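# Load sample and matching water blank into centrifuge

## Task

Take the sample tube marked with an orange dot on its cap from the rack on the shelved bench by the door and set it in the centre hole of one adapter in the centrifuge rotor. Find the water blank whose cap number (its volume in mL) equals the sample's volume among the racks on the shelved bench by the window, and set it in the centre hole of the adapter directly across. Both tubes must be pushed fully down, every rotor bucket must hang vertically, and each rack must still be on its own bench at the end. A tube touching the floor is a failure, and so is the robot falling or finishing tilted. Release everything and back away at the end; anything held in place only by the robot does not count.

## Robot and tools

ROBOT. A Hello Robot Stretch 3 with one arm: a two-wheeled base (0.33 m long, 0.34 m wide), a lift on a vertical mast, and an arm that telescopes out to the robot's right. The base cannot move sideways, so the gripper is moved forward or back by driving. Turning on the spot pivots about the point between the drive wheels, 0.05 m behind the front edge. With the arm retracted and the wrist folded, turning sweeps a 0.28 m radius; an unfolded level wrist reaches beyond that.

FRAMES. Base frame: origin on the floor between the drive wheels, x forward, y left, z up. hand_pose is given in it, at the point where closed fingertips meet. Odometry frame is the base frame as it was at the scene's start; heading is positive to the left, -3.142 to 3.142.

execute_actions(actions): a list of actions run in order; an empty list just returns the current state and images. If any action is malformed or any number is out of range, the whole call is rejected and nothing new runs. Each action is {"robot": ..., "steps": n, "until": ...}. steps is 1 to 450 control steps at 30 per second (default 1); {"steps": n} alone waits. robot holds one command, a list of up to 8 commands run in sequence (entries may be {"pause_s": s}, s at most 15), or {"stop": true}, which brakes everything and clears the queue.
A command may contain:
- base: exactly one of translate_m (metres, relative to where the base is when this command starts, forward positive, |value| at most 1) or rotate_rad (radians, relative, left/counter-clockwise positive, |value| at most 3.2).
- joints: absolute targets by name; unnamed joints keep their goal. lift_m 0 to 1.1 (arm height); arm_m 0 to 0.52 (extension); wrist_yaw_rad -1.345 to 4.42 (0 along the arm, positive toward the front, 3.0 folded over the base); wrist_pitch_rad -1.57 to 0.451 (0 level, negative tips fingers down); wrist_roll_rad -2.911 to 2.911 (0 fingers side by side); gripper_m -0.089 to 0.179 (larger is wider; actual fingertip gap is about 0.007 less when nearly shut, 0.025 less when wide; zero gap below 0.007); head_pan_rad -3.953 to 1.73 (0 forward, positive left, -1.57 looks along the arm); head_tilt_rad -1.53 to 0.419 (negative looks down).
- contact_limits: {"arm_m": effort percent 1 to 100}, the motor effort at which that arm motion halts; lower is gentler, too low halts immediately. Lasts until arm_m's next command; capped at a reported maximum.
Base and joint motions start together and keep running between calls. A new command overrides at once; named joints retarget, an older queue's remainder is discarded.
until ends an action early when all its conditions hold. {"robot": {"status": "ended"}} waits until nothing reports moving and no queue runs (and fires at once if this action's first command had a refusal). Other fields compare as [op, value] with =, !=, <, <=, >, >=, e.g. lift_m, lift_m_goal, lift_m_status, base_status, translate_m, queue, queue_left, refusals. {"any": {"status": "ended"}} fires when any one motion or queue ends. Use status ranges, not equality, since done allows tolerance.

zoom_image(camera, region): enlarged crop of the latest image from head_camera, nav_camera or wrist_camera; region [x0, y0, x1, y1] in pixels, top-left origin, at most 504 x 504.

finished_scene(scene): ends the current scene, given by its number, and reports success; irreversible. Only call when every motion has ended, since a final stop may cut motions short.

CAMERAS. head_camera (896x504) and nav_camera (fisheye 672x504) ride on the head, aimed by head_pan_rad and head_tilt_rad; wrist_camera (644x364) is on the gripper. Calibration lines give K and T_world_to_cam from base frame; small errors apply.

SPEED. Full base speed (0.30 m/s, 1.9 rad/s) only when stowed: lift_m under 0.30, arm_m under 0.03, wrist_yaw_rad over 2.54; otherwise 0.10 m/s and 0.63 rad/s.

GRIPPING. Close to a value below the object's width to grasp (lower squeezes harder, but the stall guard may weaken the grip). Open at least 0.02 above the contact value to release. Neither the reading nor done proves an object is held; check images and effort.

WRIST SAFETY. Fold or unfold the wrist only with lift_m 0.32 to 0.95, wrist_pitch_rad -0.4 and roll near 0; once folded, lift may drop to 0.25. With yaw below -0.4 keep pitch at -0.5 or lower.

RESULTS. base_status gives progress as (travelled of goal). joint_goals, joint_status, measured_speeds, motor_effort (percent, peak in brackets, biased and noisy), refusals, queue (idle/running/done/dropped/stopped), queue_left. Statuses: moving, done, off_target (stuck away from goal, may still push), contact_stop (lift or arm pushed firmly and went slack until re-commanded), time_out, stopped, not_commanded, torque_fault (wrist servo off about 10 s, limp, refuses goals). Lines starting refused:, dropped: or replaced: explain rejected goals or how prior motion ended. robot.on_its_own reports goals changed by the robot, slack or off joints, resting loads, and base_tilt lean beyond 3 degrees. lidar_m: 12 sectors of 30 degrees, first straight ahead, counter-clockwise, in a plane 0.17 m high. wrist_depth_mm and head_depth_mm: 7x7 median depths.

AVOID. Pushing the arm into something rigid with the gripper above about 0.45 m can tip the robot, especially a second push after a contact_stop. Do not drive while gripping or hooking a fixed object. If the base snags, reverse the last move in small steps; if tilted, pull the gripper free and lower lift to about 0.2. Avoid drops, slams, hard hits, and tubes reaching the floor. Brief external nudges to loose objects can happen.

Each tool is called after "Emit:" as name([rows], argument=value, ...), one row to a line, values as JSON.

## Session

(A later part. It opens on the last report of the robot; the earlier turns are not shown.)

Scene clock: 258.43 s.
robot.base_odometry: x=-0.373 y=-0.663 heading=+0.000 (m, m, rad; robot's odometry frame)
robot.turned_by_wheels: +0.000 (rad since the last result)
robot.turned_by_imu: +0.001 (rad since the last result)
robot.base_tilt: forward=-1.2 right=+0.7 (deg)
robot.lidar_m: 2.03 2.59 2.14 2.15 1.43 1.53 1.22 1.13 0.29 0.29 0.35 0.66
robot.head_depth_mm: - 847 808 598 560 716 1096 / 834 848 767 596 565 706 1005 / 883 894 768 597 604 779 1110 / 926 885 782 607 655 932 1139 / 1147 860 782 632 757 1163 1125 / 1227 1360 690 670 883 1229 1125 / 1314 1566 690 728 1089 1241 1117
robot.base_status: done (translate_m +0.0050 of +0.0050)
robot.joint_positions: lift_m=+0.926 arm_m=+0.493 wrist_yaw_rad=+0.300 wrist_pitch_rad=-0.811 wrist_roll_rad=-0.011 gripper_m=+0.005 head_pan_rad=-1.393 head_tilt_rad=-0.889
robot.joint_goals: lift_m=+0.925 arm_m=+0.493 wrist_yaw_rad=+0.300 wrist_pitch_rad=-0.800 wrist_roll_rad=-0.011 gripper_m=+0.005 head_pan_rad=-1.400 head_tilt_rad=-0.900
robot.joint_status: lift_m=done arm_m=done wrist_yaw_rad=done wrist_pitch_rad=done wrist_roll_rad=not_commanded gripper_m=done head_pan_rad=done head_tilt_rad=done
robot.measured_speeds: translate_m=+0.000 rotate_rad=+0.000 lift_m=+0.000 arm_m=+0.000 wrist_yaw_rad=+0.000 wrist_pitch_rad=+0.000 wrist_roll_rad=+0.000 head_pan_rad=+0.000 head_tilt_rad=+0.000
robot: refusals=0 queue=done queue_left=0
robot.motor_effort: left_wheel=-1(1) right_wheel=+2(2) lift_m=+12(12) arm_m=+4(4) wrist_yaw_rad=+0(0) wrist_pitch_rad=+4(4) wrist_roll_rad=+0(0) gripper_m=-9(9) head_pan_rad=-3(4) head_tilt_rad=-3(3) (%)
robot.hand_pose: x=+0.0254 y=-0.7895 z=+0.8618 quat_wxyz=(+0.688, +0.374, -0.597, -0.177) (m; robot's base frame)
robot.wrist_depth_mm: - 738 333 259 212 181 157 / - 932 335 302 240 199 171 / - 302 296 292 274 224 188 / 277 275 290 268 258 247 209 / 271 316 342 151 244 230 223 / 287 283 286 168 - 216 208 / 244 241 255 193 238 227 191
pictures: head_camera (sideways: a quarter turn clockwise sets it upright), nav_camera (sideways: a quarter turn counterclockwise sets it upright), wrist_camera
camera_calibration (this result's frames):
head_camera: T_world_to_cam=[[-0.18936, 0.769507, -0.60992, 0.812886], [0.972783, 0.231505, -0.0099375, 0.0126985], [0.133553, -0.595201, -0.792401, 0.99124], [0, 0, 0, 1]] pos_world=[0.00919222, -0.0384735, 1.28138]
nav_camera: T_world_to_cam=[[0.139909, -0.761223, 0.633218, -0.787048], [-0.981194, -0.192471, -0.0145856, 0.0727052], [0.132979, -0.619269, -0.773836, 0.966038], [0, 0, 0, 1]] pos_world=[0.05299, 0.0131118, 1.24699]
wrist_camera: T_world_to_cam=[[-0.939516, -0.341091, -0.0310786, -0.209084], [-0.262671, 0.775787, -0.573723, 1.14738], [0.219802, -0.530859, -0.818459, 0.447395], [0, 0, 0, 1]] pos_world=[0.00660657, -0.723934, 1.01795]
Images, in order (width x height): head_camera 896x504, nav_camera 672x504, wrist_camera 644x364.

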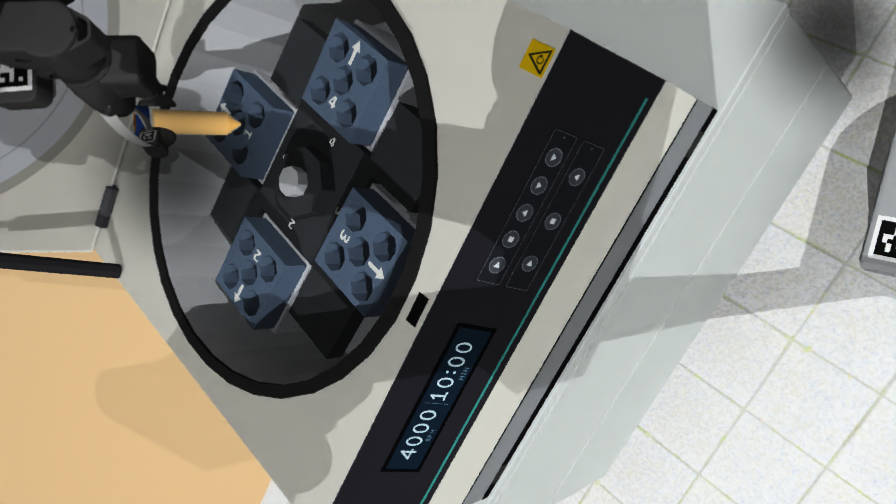

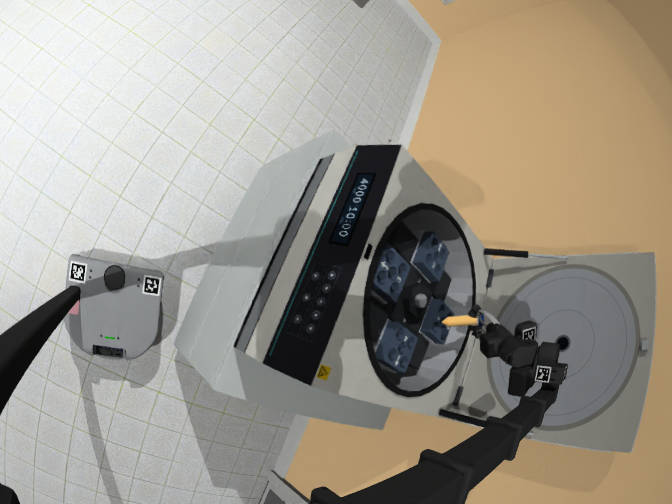

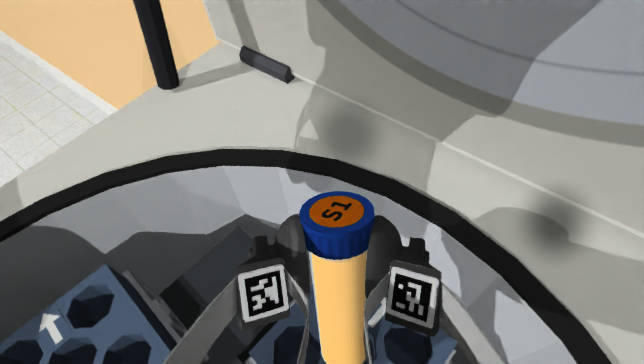

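Emit:
execute_actions([
  {"robot":[{"joints":{"arm_m":0.497}},{"joints":{"lift_m":0.905}}],"steps":450,"until":{"robot":{"status":"ended"}}},
])

Emit:
zoom_image(camera="head_camera", region=[100,20,360,220])

Scene clock: 263.10 s.
robot.base_odometry: x=-0.373 y=-0.663 heading=+0.000 (m, m, rad; robot's odometry frame)
robot.turned_by_wheels: +0.000 (rad since the last result)
robot.turned_by_imu: +0.001 (rad since the last result)
robot.base_tilt: forward=-1.2 right=+0.8 (deg)
robot.lidar_m: 2.03 2.59 2.14 2.14 1.43 1.52 1.22 1.13 0.29 0.29 0.35 0.66
robot.head_depth_mm: - 843 810 597 560 717 1097 / 845 845 768 596 565 706 1004 / 882 894 769 597 604 777 1110 / 924 889 783 608 656 932 1139 / 1146 860 782 630 761 1166 1128 / 1222 1358 689 671 884 1226 1122 / 1311 1570 689 726 1088 1242 1120
robot.base_status: done (translate_m +0.0050 of +0.0050)
robot.joint_positions: lift_m=+0.906 arm_m=+0.497 wrist_yaw_rad=+0.300 wrist_pitch_rad=-0.812 wrist_roll_rad=-0.011 gripper_m=+0.005 head_pan_rad=-1.393 head_tilt_rad=-0.889
robot.joint_goals: lift_m=+0.905 arm_m=+0.497 wrist_yaw_rad=+0.300 wrist_pitch_rad=-0.800 wrist_roll_rad=-0.011 gripper_m=+0.005 head_pan_rad=-1.400 head_tilt_rad=-0.900
robot.joint_status: lift_m=done arm_m=done wrist_yaw_rad=done wrist_pitch_rad=done wrist_roll_rad=not_commanded gripper_m=done head_pan_rad=done head_tilt_rad=done
robot.measured_speeds: translate_m=+0.000 rotate_rad=+0.000 lift_m=+0.000 arm_m=+0.000 wrist_yaw_rad=+0.000 wrist_pitch_rad=+0.000 wrist_roll_rad=+0.000 head_pan_rad=+0.000 head_tilt_rad=+0.000
robot: refusals=0 queue=done queue_left=0
robot.motor_effort: left_wheel=-2(2) right_wheel=+2(2) lift_m=+12(12) arm_m=+3(5) wrist_yaw_rad=+0(1) wrist_pitch_rad=+4(4) wrist_roll_rad=+0(0) gripper_m=-9(9) head_pan_rad=-4(3) head_tilt_rad=-4(4) (%)
robot.hand_pose: x=+0.0254 y=-0.7935 z=+0.8418 quat_wxyz=(+0.688, +0.374, -0.597, -0.177) (m; robot's base frame)
robot.wrist_depth_mm: - 704 321 256 209 177 153 / - 310 308 289 237 196 168 / - 274 268 264 255 220 185 / 249 267 284 251 235 229 207 / 268 310 322 151 234 208 205 / 252 264 264 168 - 208 187 / 222 228 232 191 226 220 175
pictures: head_camera (sideways: a quarter turn clockwise sets it upright), nav_camera (sideways: a quarter turn counterclockwise sets it upright), wrist_camera
camera_calibration (this result's frames):
head_camera: T_world_to_cam=[[-0.18936, 0.769507, -0.60992, 0.812885], [0.972783, 0.231505, -0.0099375, 0.0126985], [0.133553, -0.595201, -0.792401, 0.99124], [0, 0, 0, 1]] pos_world=[0.00919222, -0.0384735, 1.28138]
nav_camera: T_world_to_cam=[[0.139909, -0.761223, 0.633217, -0.787048], [-0.981194, -0.192472, -0.0145856, 0.0727052], [0.132979, -0.619269, -0.773837, 0.966038], [0, 0, 0, 1]] pos_world=[0.05299, 0.0131118, 1.24699]
wrist_camera: T_world_to_cam=[[-0.939523, -0.341074, -0.0310794, -0.211061], [-0.262668, 0.775821, -0.573679, 1.13898], [0.219779, -0.530821, -0.81849, 0.428948], [0, 0, 0, 1]] pos_world=[0.00660439, -0.727941, 0.997942]
Images, in order (width x height): head_camera 896x504, nav_camera 672x504, wrist_camera 644x364.

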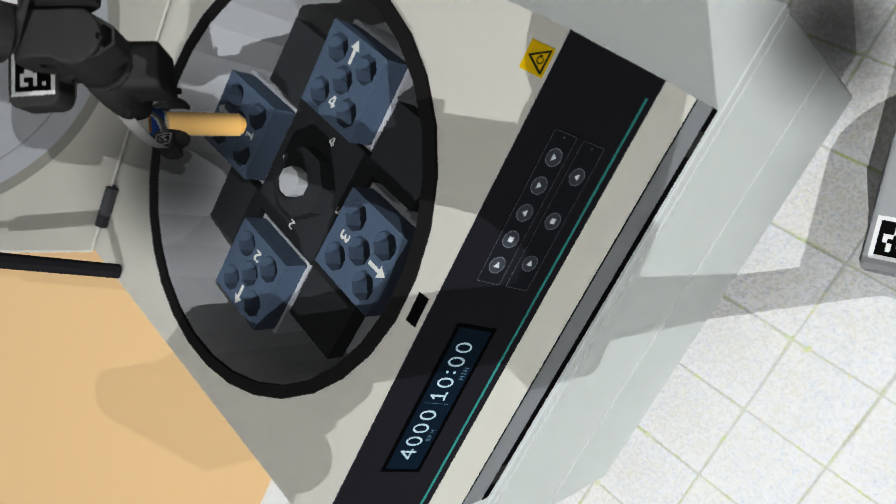

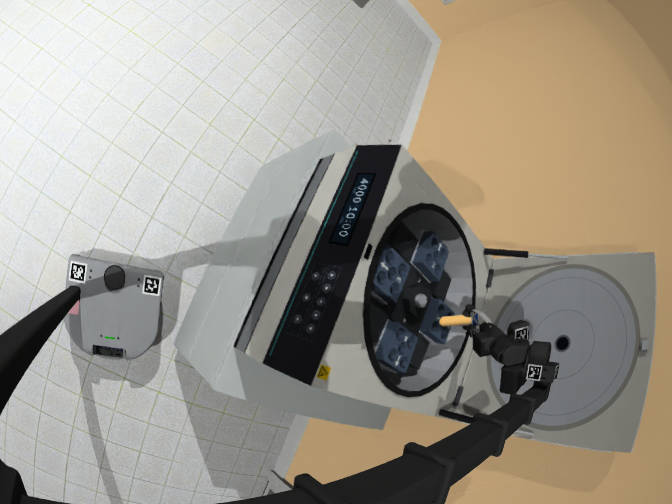

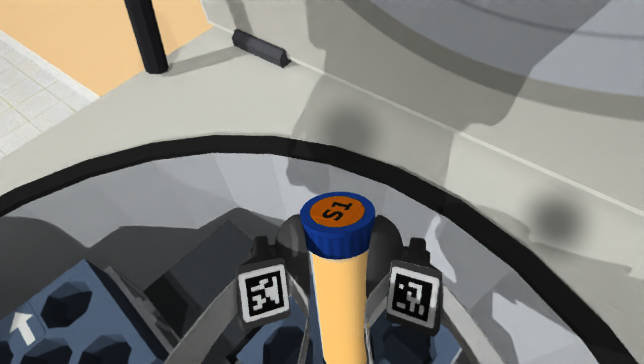

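Region (100, 20, 360, 220) of head_camera's 896x504 image, scaled by 1.938, with more detail than that image has; it fills the top 388 rows of this view, and the rest is white.

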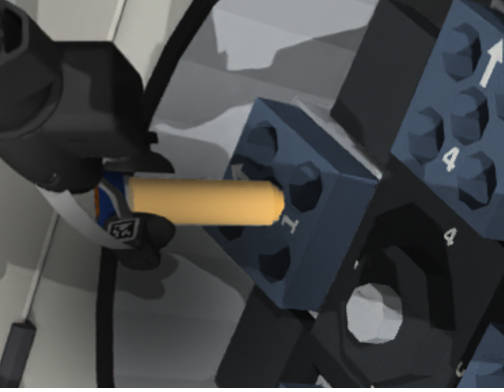

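Entering. Continue down.

Emit:
execute_actions([
  {"robot":[{"joints":{"lift_m":0.865}}],"steps":450,"until":{"robot":{"status":"ended"}}},
])

Emit:
zoom_image(camera="head_camera", region=[100,20,360,220])

Scene clock: 266.63 s.
robot.base_odometry: x=-0.373 y=-0.663 heading=+0.000 (m, m, rad; robot's odometry frame)
robot.turned_by_wheels: +0.000 (rad since the last result)
robot.turned_by_imu: +0.000 (rad since the last result)
robot.base_tilt: forward=-1.3 right=+0.6 (deg)
robot.lidar_m: 2.03 2.59 2.14 2.14 1.44 1.53 1.22 1.13 0.29 0.29 0.35 0.67
robot.head_depth_mm: - 845 818 599 560 718 1097 / 819 833 770 597 566 705 1007 / 883 892 767 596 603 777 1108 / 925 890 782 608 656 933 1141 / 1147 862 782 633 758 1169 1123 / 1225 1354 692 672 886 1225 1122 / 1315 1569 690 729 1088 1244 1117
robot.base_status: done (translate_m +0.0050 of +0.0050)
robot.joint_positions: lift_m=+0.866 arm_m=+0.497 wrist_yaw_rad=+0.295 wrist_pitch_rad=-0.754 wrist_roll_rad=-0.013 gripper_m=+0.005 head_pan_rad=-1.393 head_tilt_rad=-0.889
robot.joint_goals: lift_m=+0.865 arm_m=+0.497 wrist_yaw_rad=+0.300 wrist_pitch_rad=-0.800 wrist_roll_rad=-0.013 gripper_m=+0.005 head_pan_rad=-1.400 head_tilt_rad=-0.900
robot.joint_status: lift_m=done arm_m=done wrist_yaw_rad=done wrist_pitch_rad=done wrist_roll_rad=not_commanded gripper_m=done head_pan_rad=done head_tilt_rad=done
robot.measured_speeds: translate_m=+0.000 rotate_rad=+0.000 lift_m=+0.000 arm_m=+0.000 wrist_yaw_rad=+0.000 wrist_pitch_rad=+0.000 wrist_roll_rad=+0.000 head_pan_rad=+0.000 head_tilt_rad=+0.000
robot: refusals=0 queue=done queue_left=0
robot.motor_effort: left_wheel=-4(6) right_wheel=+5(10) lift_m=+8(14) arm_m=+2(4) wrist_yaw_rad=+6(11) wrist_pitch_rad=-17(19) wrist_roll_rad=+1(1) gripper_m=-8(10) head_pan_rad=-3(4) head_tilt_rad=-3(3) (%)
robot.hand_pose: x=+0.0280 y=-0.8048 z=+0.8115 quat_wxyz=(+0.693, +0.355, -0.607, -0.159) (m; robot's base frame)
robot.wrist_depth_mm: - 605 301 243 201 170 149 / - 282 276 262 225 188 161 / 245 241 233 233 229 209 177 / 226 247 258 157 202 200 191 / 253 284 294 156 217 182 177 / 242 239 237 159 - 191 159 / 189 217 197 166 195 206 154
pictures: head_camera (sideways: a quarter turn clockwise sets it upright), nav_camera (sideways: a quarter turn counterclockwise sets it upright), wrist_camera
camera_calibration (this result's frames):
head_camera: T_world_to_cam=[[-0.189362, 0.76952, -0.609902, 0.812863], [0.972783, 0.231506, -0.00993627, 0.0126969], [0.13355, -0.595184, -0.792414, 0.991257], [0, 0, 0, 1]] pos_world=[0.00919215, -0.0384731, 1.28138]
nav_camera: T_world_to_cam=[[0.139912, -0.761237, 0.6332, -0.787026], [-0.981194, -0.192471, -0.0145859, 0.0727056], [0.132976, -0.619252, -0.77385, 0.966057], [0, 0, 0, 1]] pos_world=[0.0529898, 0.013113, 1.24699]
wrist_camera: T_world_to_cam=[[-0.940162, -0.33969, -0.0265781, -0.215938], [-0.251077, 0.743412, -0.619918, 1.14217], [0.230338, -0.57615, -0.784216, 0.333014], [0, 0, 0, 1]] pos_world=[0.00704942, -0.730588, 0.963466]
Images, in order (width x height): head_camera 896x504, nav_camera 672x504, wrist_camera 644x364.

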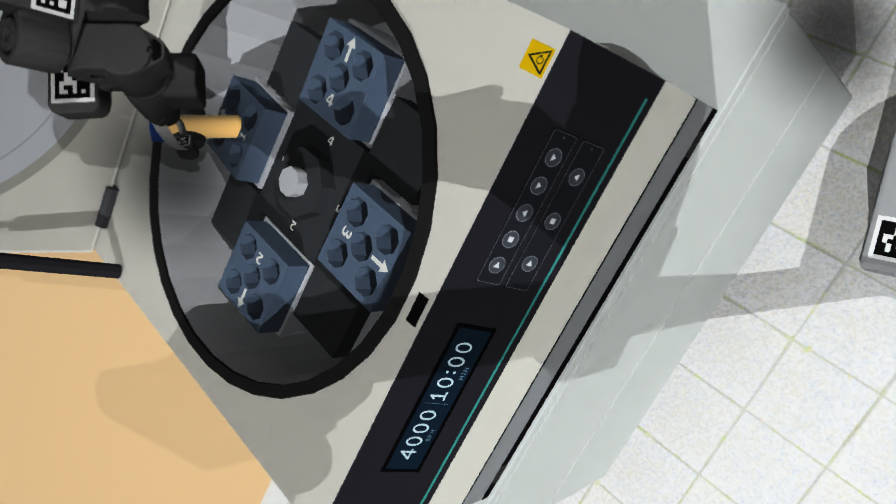

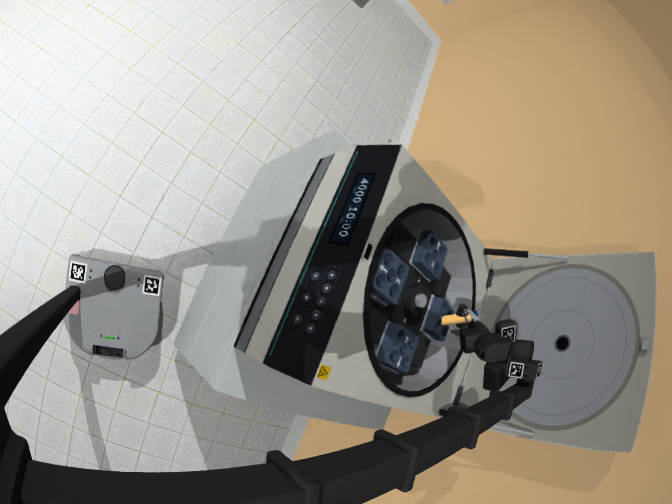

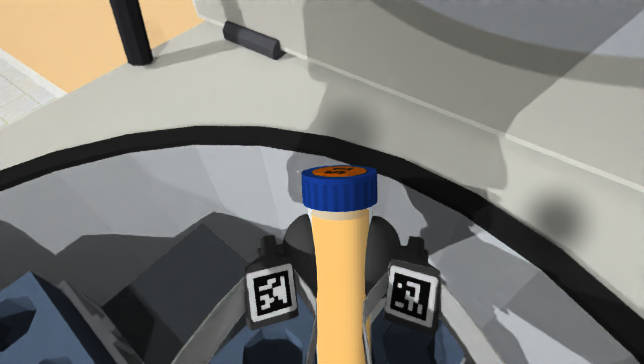

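Region (100, 20, 360, 220) of head_camera's 896x504 image, scaled by 1.938, with more detail than that image has; it fills the top 388 rows of this view, and the rest is white.

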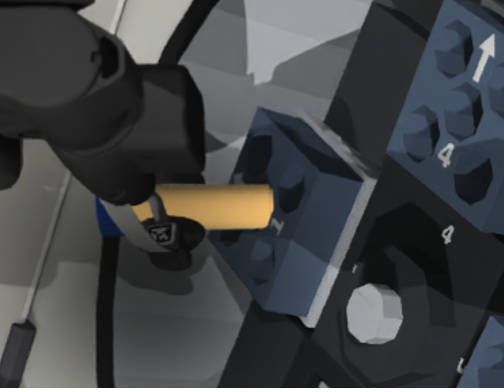

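Emit:
execute_actions([
  {"robot":[{"joints":{"arm_m":0.483,"lift_m":0.872}},{"joints":{"gripper_m":0.07}},{"pause_s":1}],"steps":450,"until":{"robot":{"status":"ended"}}},
])

Emit:
zoom_image(camera="head_camera", region=[100,20,360,220])

Scene clock: 273.77 s.
robot.base_odometry: x=-0.373 y=-0.663 heading=+0.000 (m, m, rad; robot's odometry frame)
robot.turned_by_wheels: +0.000 (rad since the last result)
robot.turned_by_imu: +0.001 (rad since the last result)
robot.base_tilt: forward=-1.4 right=+0.8 (deg)
robot.lidar_m: 2.03 2.59 2.14 2.14 1.43 1.53 1.22 1.13 0.29 0.29 0.35 0.66
robot.head_depth_mm: - 846 815 599 560 718 1094 / 817 825 769 597 565 705 1004 / 881 890 767 596 604 777 1107 / 929 891 783 607 656 934 1137 / 1147 859 782 632 759 1165 1124 / 1225 1357 689 671 885 1221 1124 / 1311 1569 689 729 1090 1241 1122
robot.base_status: done (translate_m +0.0050 of +0.0050)
robot.joint_positions: lift_m=+0.872 arm_m=+0.483 wrist_yaw_rad=+0.298 wrist_pitch_rad=-0.807 wrist_roll_rad=-0.013 gripper_m=+0.070 head_pan_rad=-1.393 head_tilt_rad=-0.889
robot.joint_goals: lift_m=+0.872 arm_m=+0.483 wrist_yaw_rad=+0.300 wrist_pitch_rad=-0.800 wrist_roll_rad=-0.013 gripper_m=+0.070 head_pan_rad=-1.400 head_tilt_rad=-0.900
robot.joint_status: lift_m=done arm_m=done wrist_yaw_rad=done wrist_pitch_rad=done wrist_roll_rad=not_commanded gripper_m=done head_pan_rad=done head_tilt_rad=done
robot.measured_speeds: translate_m=+0.000 rotate_rad=+0.000 lift_m=+0.000 arm_m=+0.000 wrist_yaw_rad=+0.000 wrist_pitch_rad=+0.000 wrist_roll_rad=+0.000 head_pan_rad=+0.000 head_tilt_rad=+0.000
robot: refusals=0 queue=done queue_left=0
robot.motor_effort: left_wheel=-2(3) right_wheel=+4(5) lift_m=+29(29) arm_m=-6(8) wrist_yaw_rad=+2(7) wrist_pitch_rad=+2(17) wrist_roll_rad=+1(1) gripper_m=+0(78) head_pan_rad=-3(3) head_tilt_rad=-4(4) (%)
robot.hand_pose: x=+0.0254 y=-0.7812 z=+0.8087 quat_wxyz=(+0.688, +0.372, -0.597, -0.176) (m; robot's base frame)
robot.wrist_depth_mm: - 299 295 272 224 189 165 / - 259 254 250 241 210 180 / 229 241 252 226 212 213 200 / 246 278 292 158 222 191 188 / 255 306 255 209 240 198 169 / 206 232 - 196 195 211 162 / 196 191 203 180 180 264 173
pictures: head_camera (sideways: a quarter turn clockwise sets it upright), nav_camera (sideways: a quarter turn counterclockwise sets it upright), wrist_camera
camera_calibration (this result's frames):
head_camera: T_world_to_cam=[[-0.189362, 0.76952, -0.609902, 0.812863], [0.972783, 0.231505, -0.00993627, 0.0126969], [0.13355, -0.595184, -0.792414, 0.991257], [0, 0, 0, 1]] pos_world=[0.00919214, -0.0384731, 1.28138]
nav_camera: T_world_to_cam=[[0.139911, -0.761237, 0.6332, -0.787026], [-0.981194, -0.192471, -0.0145859, 0.0727056], [0.132976, -0.619252, -0.77385, 0.966057], [0, 0, 0, 1]] pos_world=[0.0529898, 0.0131129, 1.24699]
wrist_camera: T_world_to_cam=[[-0.939574, -0.341093, -0.0292704, -0.209377], [-0.262575, 0.772863, -0.5777, 1.11145], [0.219672, -0.535106, -0.815724, 0.402744], [0, 0, 0, 1]] pos_world=[0.00664228, -0.714903, 0.964483]
Images, in order (width x height): head_camera 896x504, nav_camera 672x504, wrist_camera 644x364.

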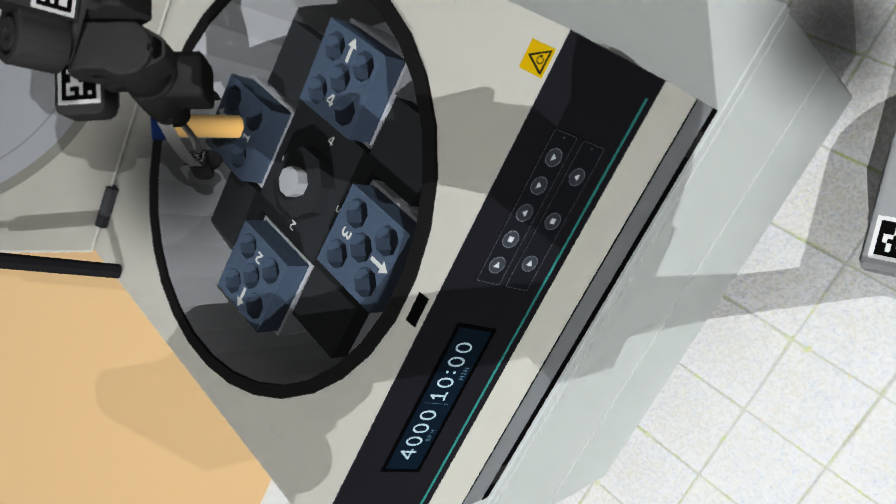

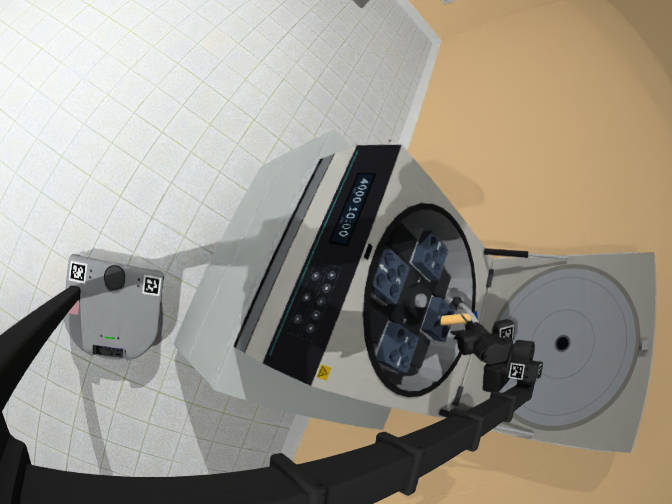

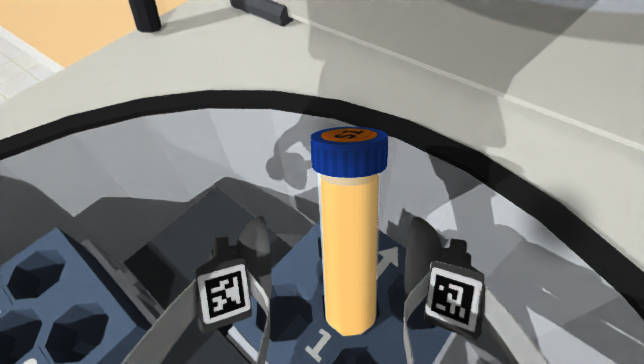

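Region (100, 20, 360, 220) of head_camera's 896x504 image, scaled by 1.938, with more detail than that image has; it fills the top 388 rows of this view, and the rest is white.

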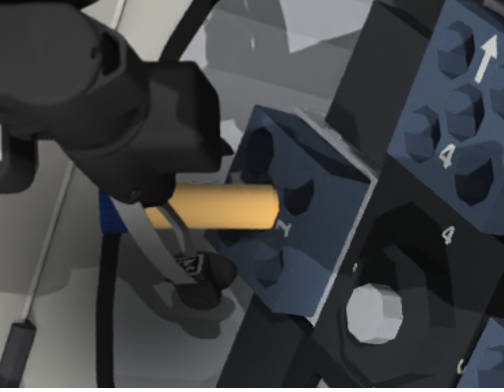

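Emit:
execute_actions([
  {"robot":[{"joints":{"gripper_m":0.12}},{"joints":{"lift_m":0.96}},{"joints":{"gripper_m":0.0,"arm_m":0.518},"base":{"translate_m":0.008}},{"joints":{"lift_m":0.92}}],"steps":450,"until":{"robot":{"status":"ended"}}},
])

Emit:
zoom_image(camera="head_camera", region=[100,20,360,220])

Scene clock: 287.03 s.
robot.base_odometry: x=-0.365 y=-0.663 heading=+0.000 (m, m, rad; robot's odometry frame)
robot.turned_by_wheels: +0.000 (rad since the last result)
robot.turned_by_imu: +0.002 (rad since the last result)
robot.base_tilt: forward=-1.3 right=+0.7 (deg)
robot.lidar_m: 2.02 2.59 2.13 2.14 2.07 1.81 1.23 1.14 0.29 0.30 0.36 0.67
robot.head_depth_mm: 813 854 809 599 554 716 1084 / 830 858 786 597 569 704 1017 / 884 892 767 597 608 787 1112 / 937 877 782 607 662 943 1144 / 1145 856 801 633 766 1190 1125 / 1231 1370 690 676 889 1219 1125 / 1313 1591 693 734 1096 1241 1118
robot.base_status: done (translate_m +0.0080 of +0.0080)
robot.joint_positions: lift_m=+0.921 arm_m=+0.518 wrist_yaw_rad=+0.297 wrist_pitch_rad=-0.764 wrist_roll_rad=-0.013 gripper_m=+0.000 head_pan_rad=-1.393 head_tilt_rad=-0.889
robot.joint_goals: lift_m=+0.920 arm_m=+0.518 wrist_yaw_rad=+0.300 wrist_pitch_rad=-0.800 wrist_roll_rad=-0.013 gripper_m=+0.000 head_pan_rad=-1.400 head_tilt_rad=-0.900
robot.joint_status: lift_m=done arm_m=done wrist_yaw_rad=done wrist_pitch_rad=done wrist_roll_rad=not_commanded gripper_m=done head_pan_rad=done head_tilt_rad=done
robot.measured_speeds: translate_m=+0.000 rotate_rad=+0.000 lift_m=+0.000 arm_m=+0.000 wrist_yaw_rad=+0.000 wrist_pitch_rad=+0.000 wrist_roll_rad=+0.000 head_pan_rad=+0.000 head_tilt_rad=+0.000
robot: refusals=0 queue=done queue_left=0
robot.motor_effort: left_wheel=-2(3) right_wheel=+3(9) lift_m=+9(32) arm_m=+2(4) wrist_yaw_rad=+4(6) wrist_pitch_rad=-14(19) wrist_roll_rad=+1(1) gripper_m=-3(82) head_pan_rad=-4(3) head_tilt_rad=-3(3) (%)
robot.hand_pose: x=+0.0277 y=-0.8237 z=+0.8647 quat_wxyz=(+0.692, +0.359, -0.605, -0.162) (m; robot's base frame)
robot.wrist_depth_mm: - 616 281 220 182 154 134 / - 792 329 253 203 170 146 / - 319 316 294 232 189 159 / - 280 276 275 259 213 177 / 252 261 278 251 241 231 198 / 262 308 326 - 223 214 209 / 271 260 261 256 241 201 196
pictures: head_camera (sideways: a quarter turn clockwise sets it upright), nav_camera (sideways: a quarter turn counterclockwise sets it upright), wrist_camera
camera_calibration (this result's frames):
head_camera: T_world_to_cam=[[-0.189355, 0.769523, -0.609901, 0.812862], [0.972785, 0.231496, -0.00993619, 0.0126968], [0.133544, -0.595184, -0.792415, 0.991258], [0, 0, 0, 1]] pos_world=[0.00919177, -0.0384731, 1.28138]
nav_camera: T_world_to_cam=[[0.139904, -0.761239, 0.633199, -0.787024], [-0.981196, -0.192462, -0.0145859, 0.0727057], [0.13297, -0.619252, -0.773851, 0.966058], [0, 0, 0, 1]] pos_world=[0.0529899, 0.0131126, 1.24699]
wrist_camera: T_world_to_cam=[[-0.939608, -0.341176, -0.0271165, -0.222007], [-0.254327, 0.749048, -0.611756, 1.18688], [0.229028, -0.567914, -0.790582, 0.37623], [0, 0, 0, 1]] pos_world=[0.00708925, -0.751106, 1.0175]
Images, in order (width x height): head_camera 896x504, nav_camera 672x504, wrist_camera 644x364.

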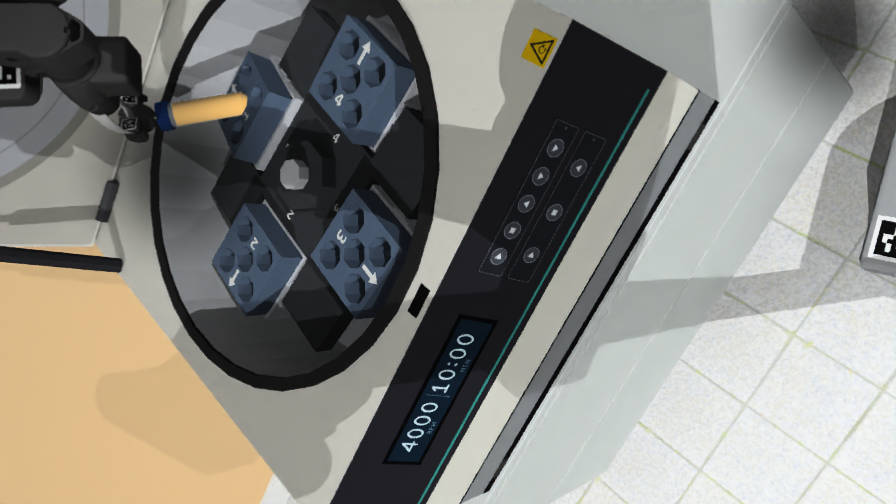

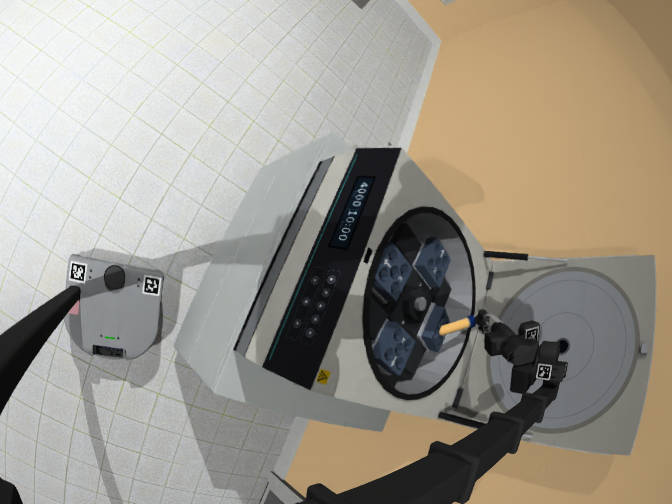

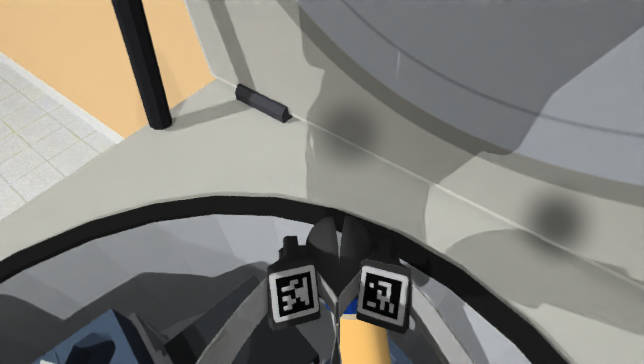

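Region (100, 20, 360, 220) of head_camera's 896x504 image, scaled by 1.938, with more detail than that image has; it fills the top 388 rows of this view, and the rest is white.

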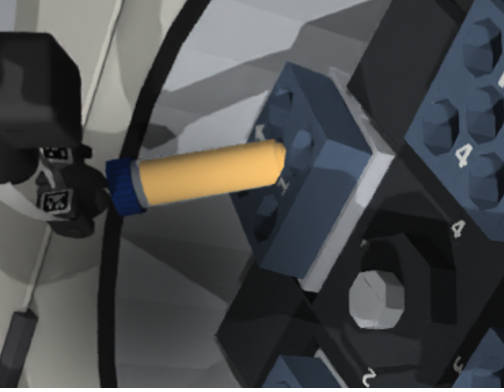

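Emit:
execute_actions([
  {"robot":[{"joints":{"lift_m":0.97}},{"joints":{"gripper_m":0.1,"arm_m":0.45,"wrist_pitch_rad":-1.0,"wrist_yaw_rad":0.15}},{"joints":{"lift_m":0.93}}],"steps":450,"until":{"robot":{"status":"ended"}}},
])

Scene clock: 302.93 s.
robot.base_odometry: x=-0.365 y=-0.663 heading=+0.000 (m, m, rad; robot's odometry frame)
robot.turned_by_wheels: +0.000 (rad since the last result)
robot.turned_by_imu: +0.001 (rad since the last result)
robot.base_tilt: forward=-1.1 right=+0.8 (deg)
robot.lidar_m: 2.02 2.57 2.13 2.14 2.07 1.81 1.23 1.13 0.29 0.30 0.36 0.67
robot.head_depth_mm: - 841 807 599 553 717 1084 / 843 865 786 598 568 705 1015 / 887 891 767 597 608 788 1112 / 936 882 783 606 661 942 1138 / 1150 856 802 633 767 1189 1125 / 1230 1373 689 675 892 1234 1125 / 1320 1587 694 734 1100 1247 1118
robot.base_status: done (translate_m +0.0080 of +0.0080)
robot.joint_positions: lift_m=+0.931 arm_m=+0.450 wrist_yaw_rad=+0.151 wrist_pitch_rad=-1.004 wrist_roll_rad=-0.013 gripper_m=+0.100 head_pan_rad=-1.393 head_tilt_rad=-0.889
robot.joint_goals: lift_m=+0.930 arm_m=+0.450 wrist_yaw_rad=+0.150 wrist_pitch_rad=-1.000 wrist_roll_rad=-0.013 gripper_m=+0.100 head_pan_rad=-1.400 head_tilt_rad=-0.900
robot.joint_status: lift_m=done arm_m=done wrist_yaw_rad=done wrist_pitch_rad=done wrist_roll_rad=not_commanded gripper_m=done head_pan_rad=done head_tilt_rad=done
robot.measured_speeds: translate_m=+0.000 rotate_rad=+0.000 lift_m=+0.000 arm_m=+0.000 wrist_yaw_rad=+0.000 wrist_pitch_rad=+0.000 wrist_roll_rad=+0.000 head_pan_rad=+0.000 head_tilt_rad=+0.000
robot: refusals=0 queue=done queue_left=0
robot.motor_effort: left_wheel=-2(2) right_wheel=+3(3) lift_m=+12(35) arm_m=-6(6) wrist_yaw_rad=-2(3) wrist_pitch_rad=+1(14) wrist_roll_rad=+1(1) gripper_m=+0(80) head_pan_rad=-4(3) head_tilt_rad=-4(4) (%)
robot.hand_pose: x=-0.0039 y=-0.7112 z=+0.8401 quat_wxyz=(+0.648, +0.388, -0.588, -0.290) (m; robot's base frame)
robot.wrist_depth_mm: 943 287 283 278 269 249 219 / 268 277 301 267 256 247 240 / 276 323 337 215 293 232 226 / 293 292 293 256 265 247 210 / 258 256 273 245 244 265 199 / 242 240 256 255 251 256 201 / 247 241 223 238 238 231 197
pictures: head_camera (sideways: a quarter turn clockwise sets it upright), nav_camera (sideways: a quarter turn counterclockwise sets it upright), wrist_camera
camera_calibration (this result's frames):
head_camera: T_world_to_cam=[[-0.189355, 0.769523, -0.609901, 0.812861], [0.972785, 0.231496, -0.00993619, 0.0126968], [0.133544, -0.595184, -0.792415, 0.991258], [0, 0, 0, 1]] pos_world=[0.00919176, -0.0384731, 1.28138]
nav_camera: T_world_to_cam=[[0.139904, -0.761239, 0.633199, -0.787024], [-0.981196, -0.192462, -0.0145859, 0.0727057], [0.13297, -0.619252, -0.773851, 0.966058], [0, 0, 0, 1]] pos_world=[0.0529899, 0.0131126, 1.24699]
wrist_camera: T_world_to_cam=[[-0.980399, -0.193223, -0.0385145, -0.099351], [-0.161308, 0.899432, -0.406203, 1.01411], [0.113129, -0.392028, -0.912971, 0.655357], [0, 0, 0, 1]] pos_world=[-0.00795863, -0.674406, 1.00643]
Images, in order (width x height): head_camera 896x504, nav_camera 672x504, wrist_camera 644x364.

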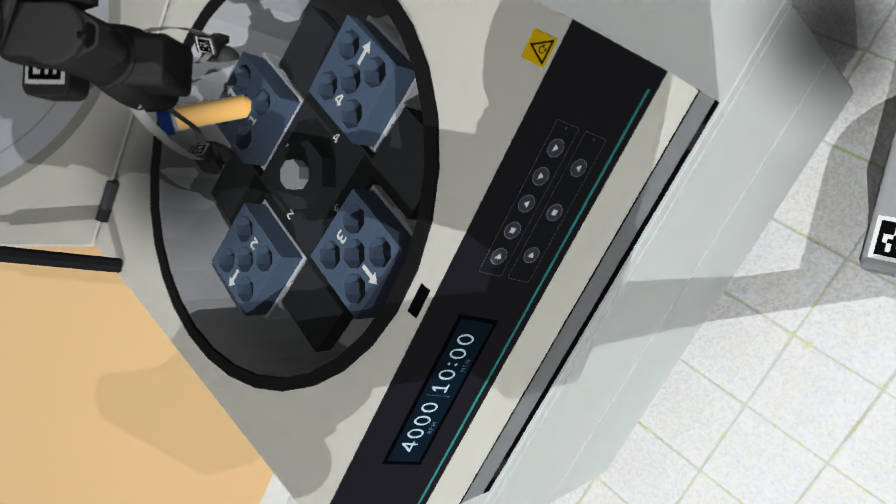

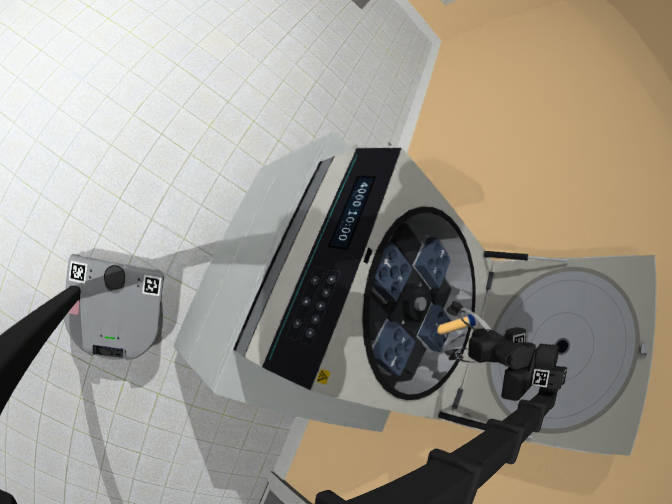

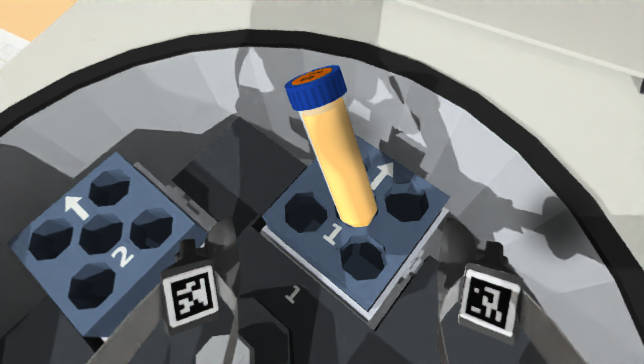

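Emit:
execute_actions([
  {"robot":[{"joints":{"arm_m":0.52,"gripper_m":0.085},"base":{"translate_m":0.015}},{"joints":{"lift_m":0.9}},{"joints":{"gripper_m":0.0}},{"pause_s":0.5},{"joints":{"arm_m":0.497,"lift_m":0.91},"base":{"translate_m":-0.018}}],"steps":450,"until":{"robot":{"status":"ended"}}},
])

Scene clock: 316.47 s.
robot.base_odometry: x=-0.368 y=-0.663 heading=+0.000 (m, m, rad; robot's odometry frame)
robot.turned_by_wheels: +0.000 (rad since the last result)
robot.turned_by_imu: +0.001 (rad since the last result)
robot.base_tilt: forward=-1.2 right=+0.7 (deg)
robot.lidar_m: 2.02 2.59 2.14 2.14 1.44 1.81 1.23 1.13 0.29 0.29 0.35 0.67
robot.head_depth_mm: - 842 808 599 553 717 1097 / 837 851 786 596 566 705 1014 / 886 892 766 596 605 782 1112 / 937 877 781 607 662 936 1151 / 1146 861 800 633 762 1190 1130 / 1229 1367 689 673 891 1228 1124 / 1312 1567 688 731 1095 1246 1115
robot.base_status: done (translate_m -0.0180 of -0.0180)
robot.joint_positions: lift_m=+0.909 arm_m=+0.497 wrist_yaw_rad=+0.150 wrist_pitch_rad=-1.006 wrist_roll_rad=-0.013 gripper_m=+0.000 head_pan_rad=-1.393 head_tilt_rad=-0.889
robot.joint_goals: lift_m=+0.910 arm_m=+0.497 wrist_yaw_rad=+0.150 wrist_pitch_rad=-1.000 wrist_roll_rad=-0.013 gripper_m=+0.000 head_pan_rad=-1.400 head_tilt_rad=-0.900
robot.joint_status: lift_m=done arm_m=done wrist_yaw_rad=done wrist_pitch_rad=done wrist_roll_rad=not_commanded gripper_m=done head_pan_rad=done head_tilt_rad=done
robot.measured_speeds: translate_m=+0.000 rotate_rad=+0.000 lift_m=+0.000 arm_m=+0.000 wrist_yaw_rad=+0.000 wrist_pitch_rad=+0.000 wrist_roll_rad=+0.000 head_pan_rad=+0.000 head_tilt_rad=+0.000
robot: refusals=0 queue=done queue_left=0
robot.motor_effort: left_wheel=-1(6) right_wheel=+2(8) lift_m=+31(30) arm_m=-6(5) wrist_yaw_rad=-1(3) wrist_pitch_rad=+2(2) wrist_roll_rad=+1(1) gripper_m=-8(86) head_pan_rad=-3(4) head_tilt_rad=-3(4) (%)
robot.hand_pose: x=-0.0041 y=-0.7578 z=+0.8188 quat_wxyz=(+0.647, +0.388, -0.588, -0.291) (m; robot's base frame)
robot.wrist_depth_mm: 261 256 251 245 233 202 178 / 239 237 236 229 223 218 201 / 241 270 291 254 217 204 202 / 269 317 270 131 257 194 189 / 234 254 253 160 270 219 176 / 220 232 239 202 318 249 170 / 205 221 222 221 214 260 178
pictures: head_camera (sideways: a quarter turn clockwise sets it upright), nav_camera (sideways: a quarter turn counterclockwise sets it upright), wrist_camera
camera_calibration (this result's frames):
head_camera: T_world_to_cam=[[-0.189354, 0.769523, -0.609901, 0.812861], [0.972785, 0.231495, -0.00993619, 0.0126968], [0.133543, -0.595184, -0.792415, 0.991258], [0, 0, 0, 1]] pos_world=[0.00919174, -0.0384731, 1.28138]
nav_camera: T_world_to_cam=[[0.139904, -0.761239, 0.633199, -0.787024], [-0.981196, -0.192461, -0.0145859, 0.0727057], [0.13297, -0.619252, -0.773851, 0.966058], [0, 0, 0, 1]] pos_world=[0.0529899, 0.0131125, 1.24699]
wrist_camera: T_world_to_cam=[[-0.980612, -0.19212, -0.0385949, -0.108457], [-0.160476, 0.900355, -0.404486, 1.04665], [0.112459, -0.39045, -0.913729, 0.619493], [0, 0, 0, 1]] pos_world=[-0.00805952, -0.721312, 0.985218]
Images, in order (width x height): head_camera 896x504, nav_camera 672x504, wrist_camera 644x364.

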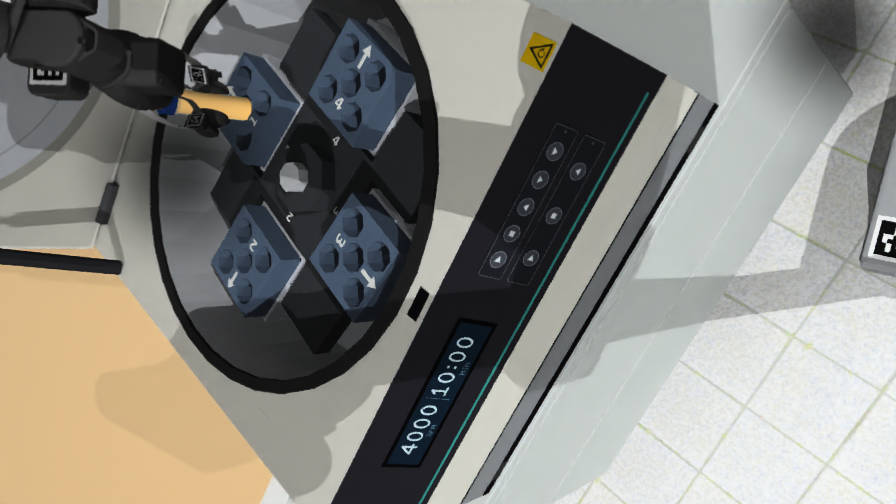

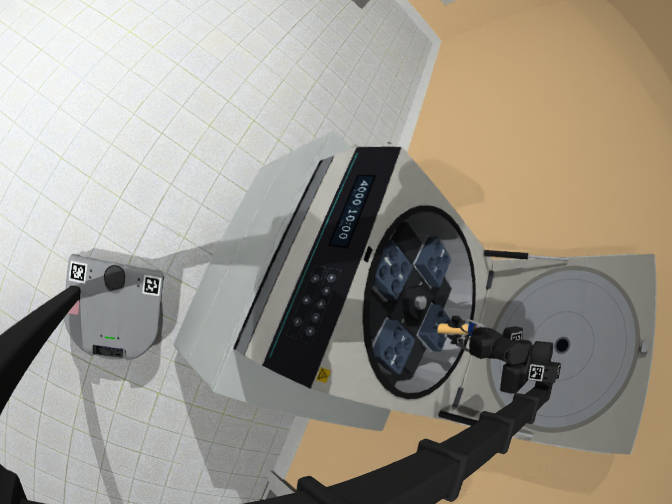

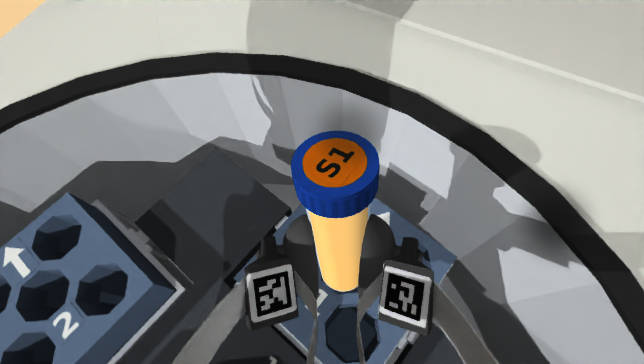

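Emit:
execute_actions([
  {"robot":[{"joints":{"arm_m":0.487}},{"joints":{"lift_m":0.885}},{"joints":{"gripper_m":0.06}},{"pause_s":1}],"steps":450,"until":{"robot":{"status":"ended"}}},
])

Scene clock: 322.93 s.
robot.base_odometry: x=-0.368 y=-0.663 heading=+0.000 (m, m, rad; robot's odometry frame)
robot.turned_by_wheels: +0.000 (rad since the last result)
robot.turned_by_imu: +0.001 (rad since the last result)
robot.base_tilt: forward=-1.1 right=+0.6 (deg)
robot.lidar_m: 2.02 2.58 2.13 2.14 1.43 1.81 1.23 1.14 0.29 0.29 0.35 0.67
robot.head_depth_mm: - 841 807 598 554 717 1100 / 827 877 770 598 568 706 1013 / 884 894 767 597 606 785 1107 / 936 880 784 608 658 942 1141 / 1151 862 799 632 763 1193 1116 / 1229 1371 690 675 891 1227 1120 / 1317 1573 690 733 1089 1241 1123
robot.base_status: done (translate_m -0.0180 of -0.0180)
robot.joint_positions: lift_m=+0.886 arm_m=+0.487 wrist_yaw_rad=+0.150 wrist_pitch_rad=-1.007 wrist_roll_rad=-0.013 gripper_m=+0.060 head_pan_rad=-1.393 head_tilt_rad=-0.889
robot.joint_goals: lift_m=+0.885 arm_m=+0.487 wrist_yaw_rad=+0.150 wrist_pitch_rad=-1.000 wrist_roll_rad=-0.013 gripper_m=+0.060 head_pan_rad=-1.400 head_tilt_rad=-0.900
robot.joint_status: lift_m=done arm_m=done wrist_yaw_rad=done wrist_pitch_rad=done wrist_roll_rad=not_commanded gripper_m=done head_pan_rad=done head_tilt_rad=done
robot.measured_speeds: translate_m=+0.000 rotate_rad=+0.000 lift_m=+0.000 arm_m=+0.000 wrist_yaw_rad=+0.000 wrist_pitch_rad=+0.000 wrist_roll_rad=+0.000 head_pan_rad=+0.000 head_tilt_rad=+0.000
robot: refusals=0 queue=done queue_left=0
robot.motor_effort: left_wheel=-2(1) right_wheel=+3(3) lift_m=+13(37) arm_m=-5(5) wrist_yaw_rad=+0(1) wrist_pitch_rad=+2(3) wrist_roll_rad=+1(1) gripper_m=+0(79) head_pan_rad=-3(4) head_tilt_rad=-4(4) (%)
robot.hand_pose: x=-0.0042 y=-0.7475 z=+0.7947 quat_wxyz=(+0.647, +0.389, -0.587, -0.292) (m; robot's base frame)
robot.wrist_depth_mm: 224 218 218 212 210 203 188 / 220 239 250 234 198 190 188 / 251 282 295 283 234 181 174 / 252 248 243 210 253 203 162 / 205 230 227 169 198 229 162 / 201 212 - 188 186 250 175 / 184 203 199 196 194 235 185
pictures: head_camera (sideways: a quarter turn clockwise sets it upright), nav_camera (sideways: a quarter turn counterclockwise sets it upright), wrist_camera
camera_calibration (this result's frames):
head_camera: T_world_to_cam=[[-0.189358, 0.769543, -0.609875, 0.812828], [0.972785, 0.231495, -0.00993436, 0.0126944], [0.133538, -0.595159, -0.792435, 0.991284], [0, 0, 0, 1]] pos_world=[0.00919161, -0.0384724, 1.28138]
nav_camera: T_world_to_cam=[[0.139907, -0.76126, 0.633174, -0.786991], [-0.981196, -0.19246, -0.0145865, 0.0727064], [0.132965, -0.619227, -0.773872, 0.966085], [0, 0, 0, 1]] pos_world=[0.0529896, 0.0131143, 1.24699]
wrist_camera: T_world_to_cam=[[-0.980768, -0.191314, -0.0386489, -0.106893], [-0.159854, 0.900973, -0.403354, 1.02717], [0.111989, -0.389419, -0.914227, 0.602671], [0, 0, 0, 1]] pos_world=[-0.00813226, -0.711213, 0.961161]
Images, in order (width x height): head_camera 896x504, nav_camera 672x504, wrist_camera 644x364.

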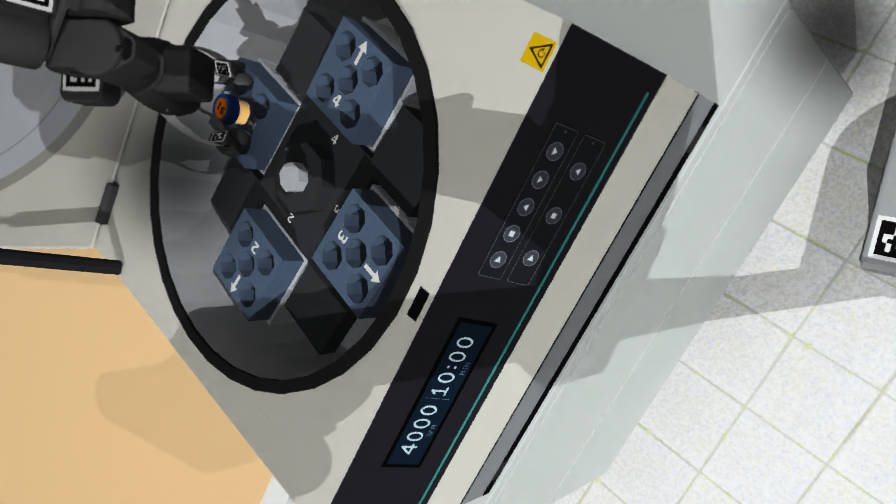

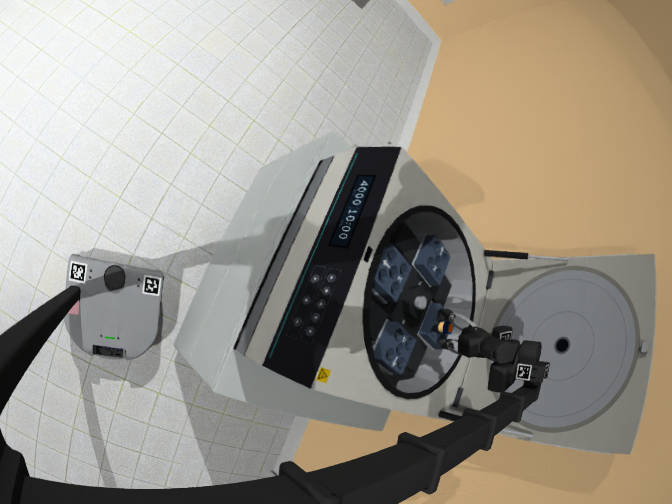

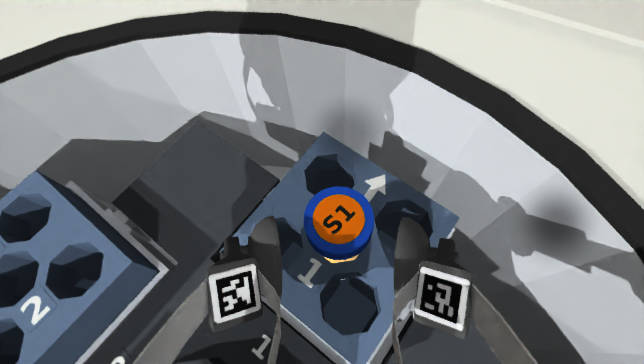

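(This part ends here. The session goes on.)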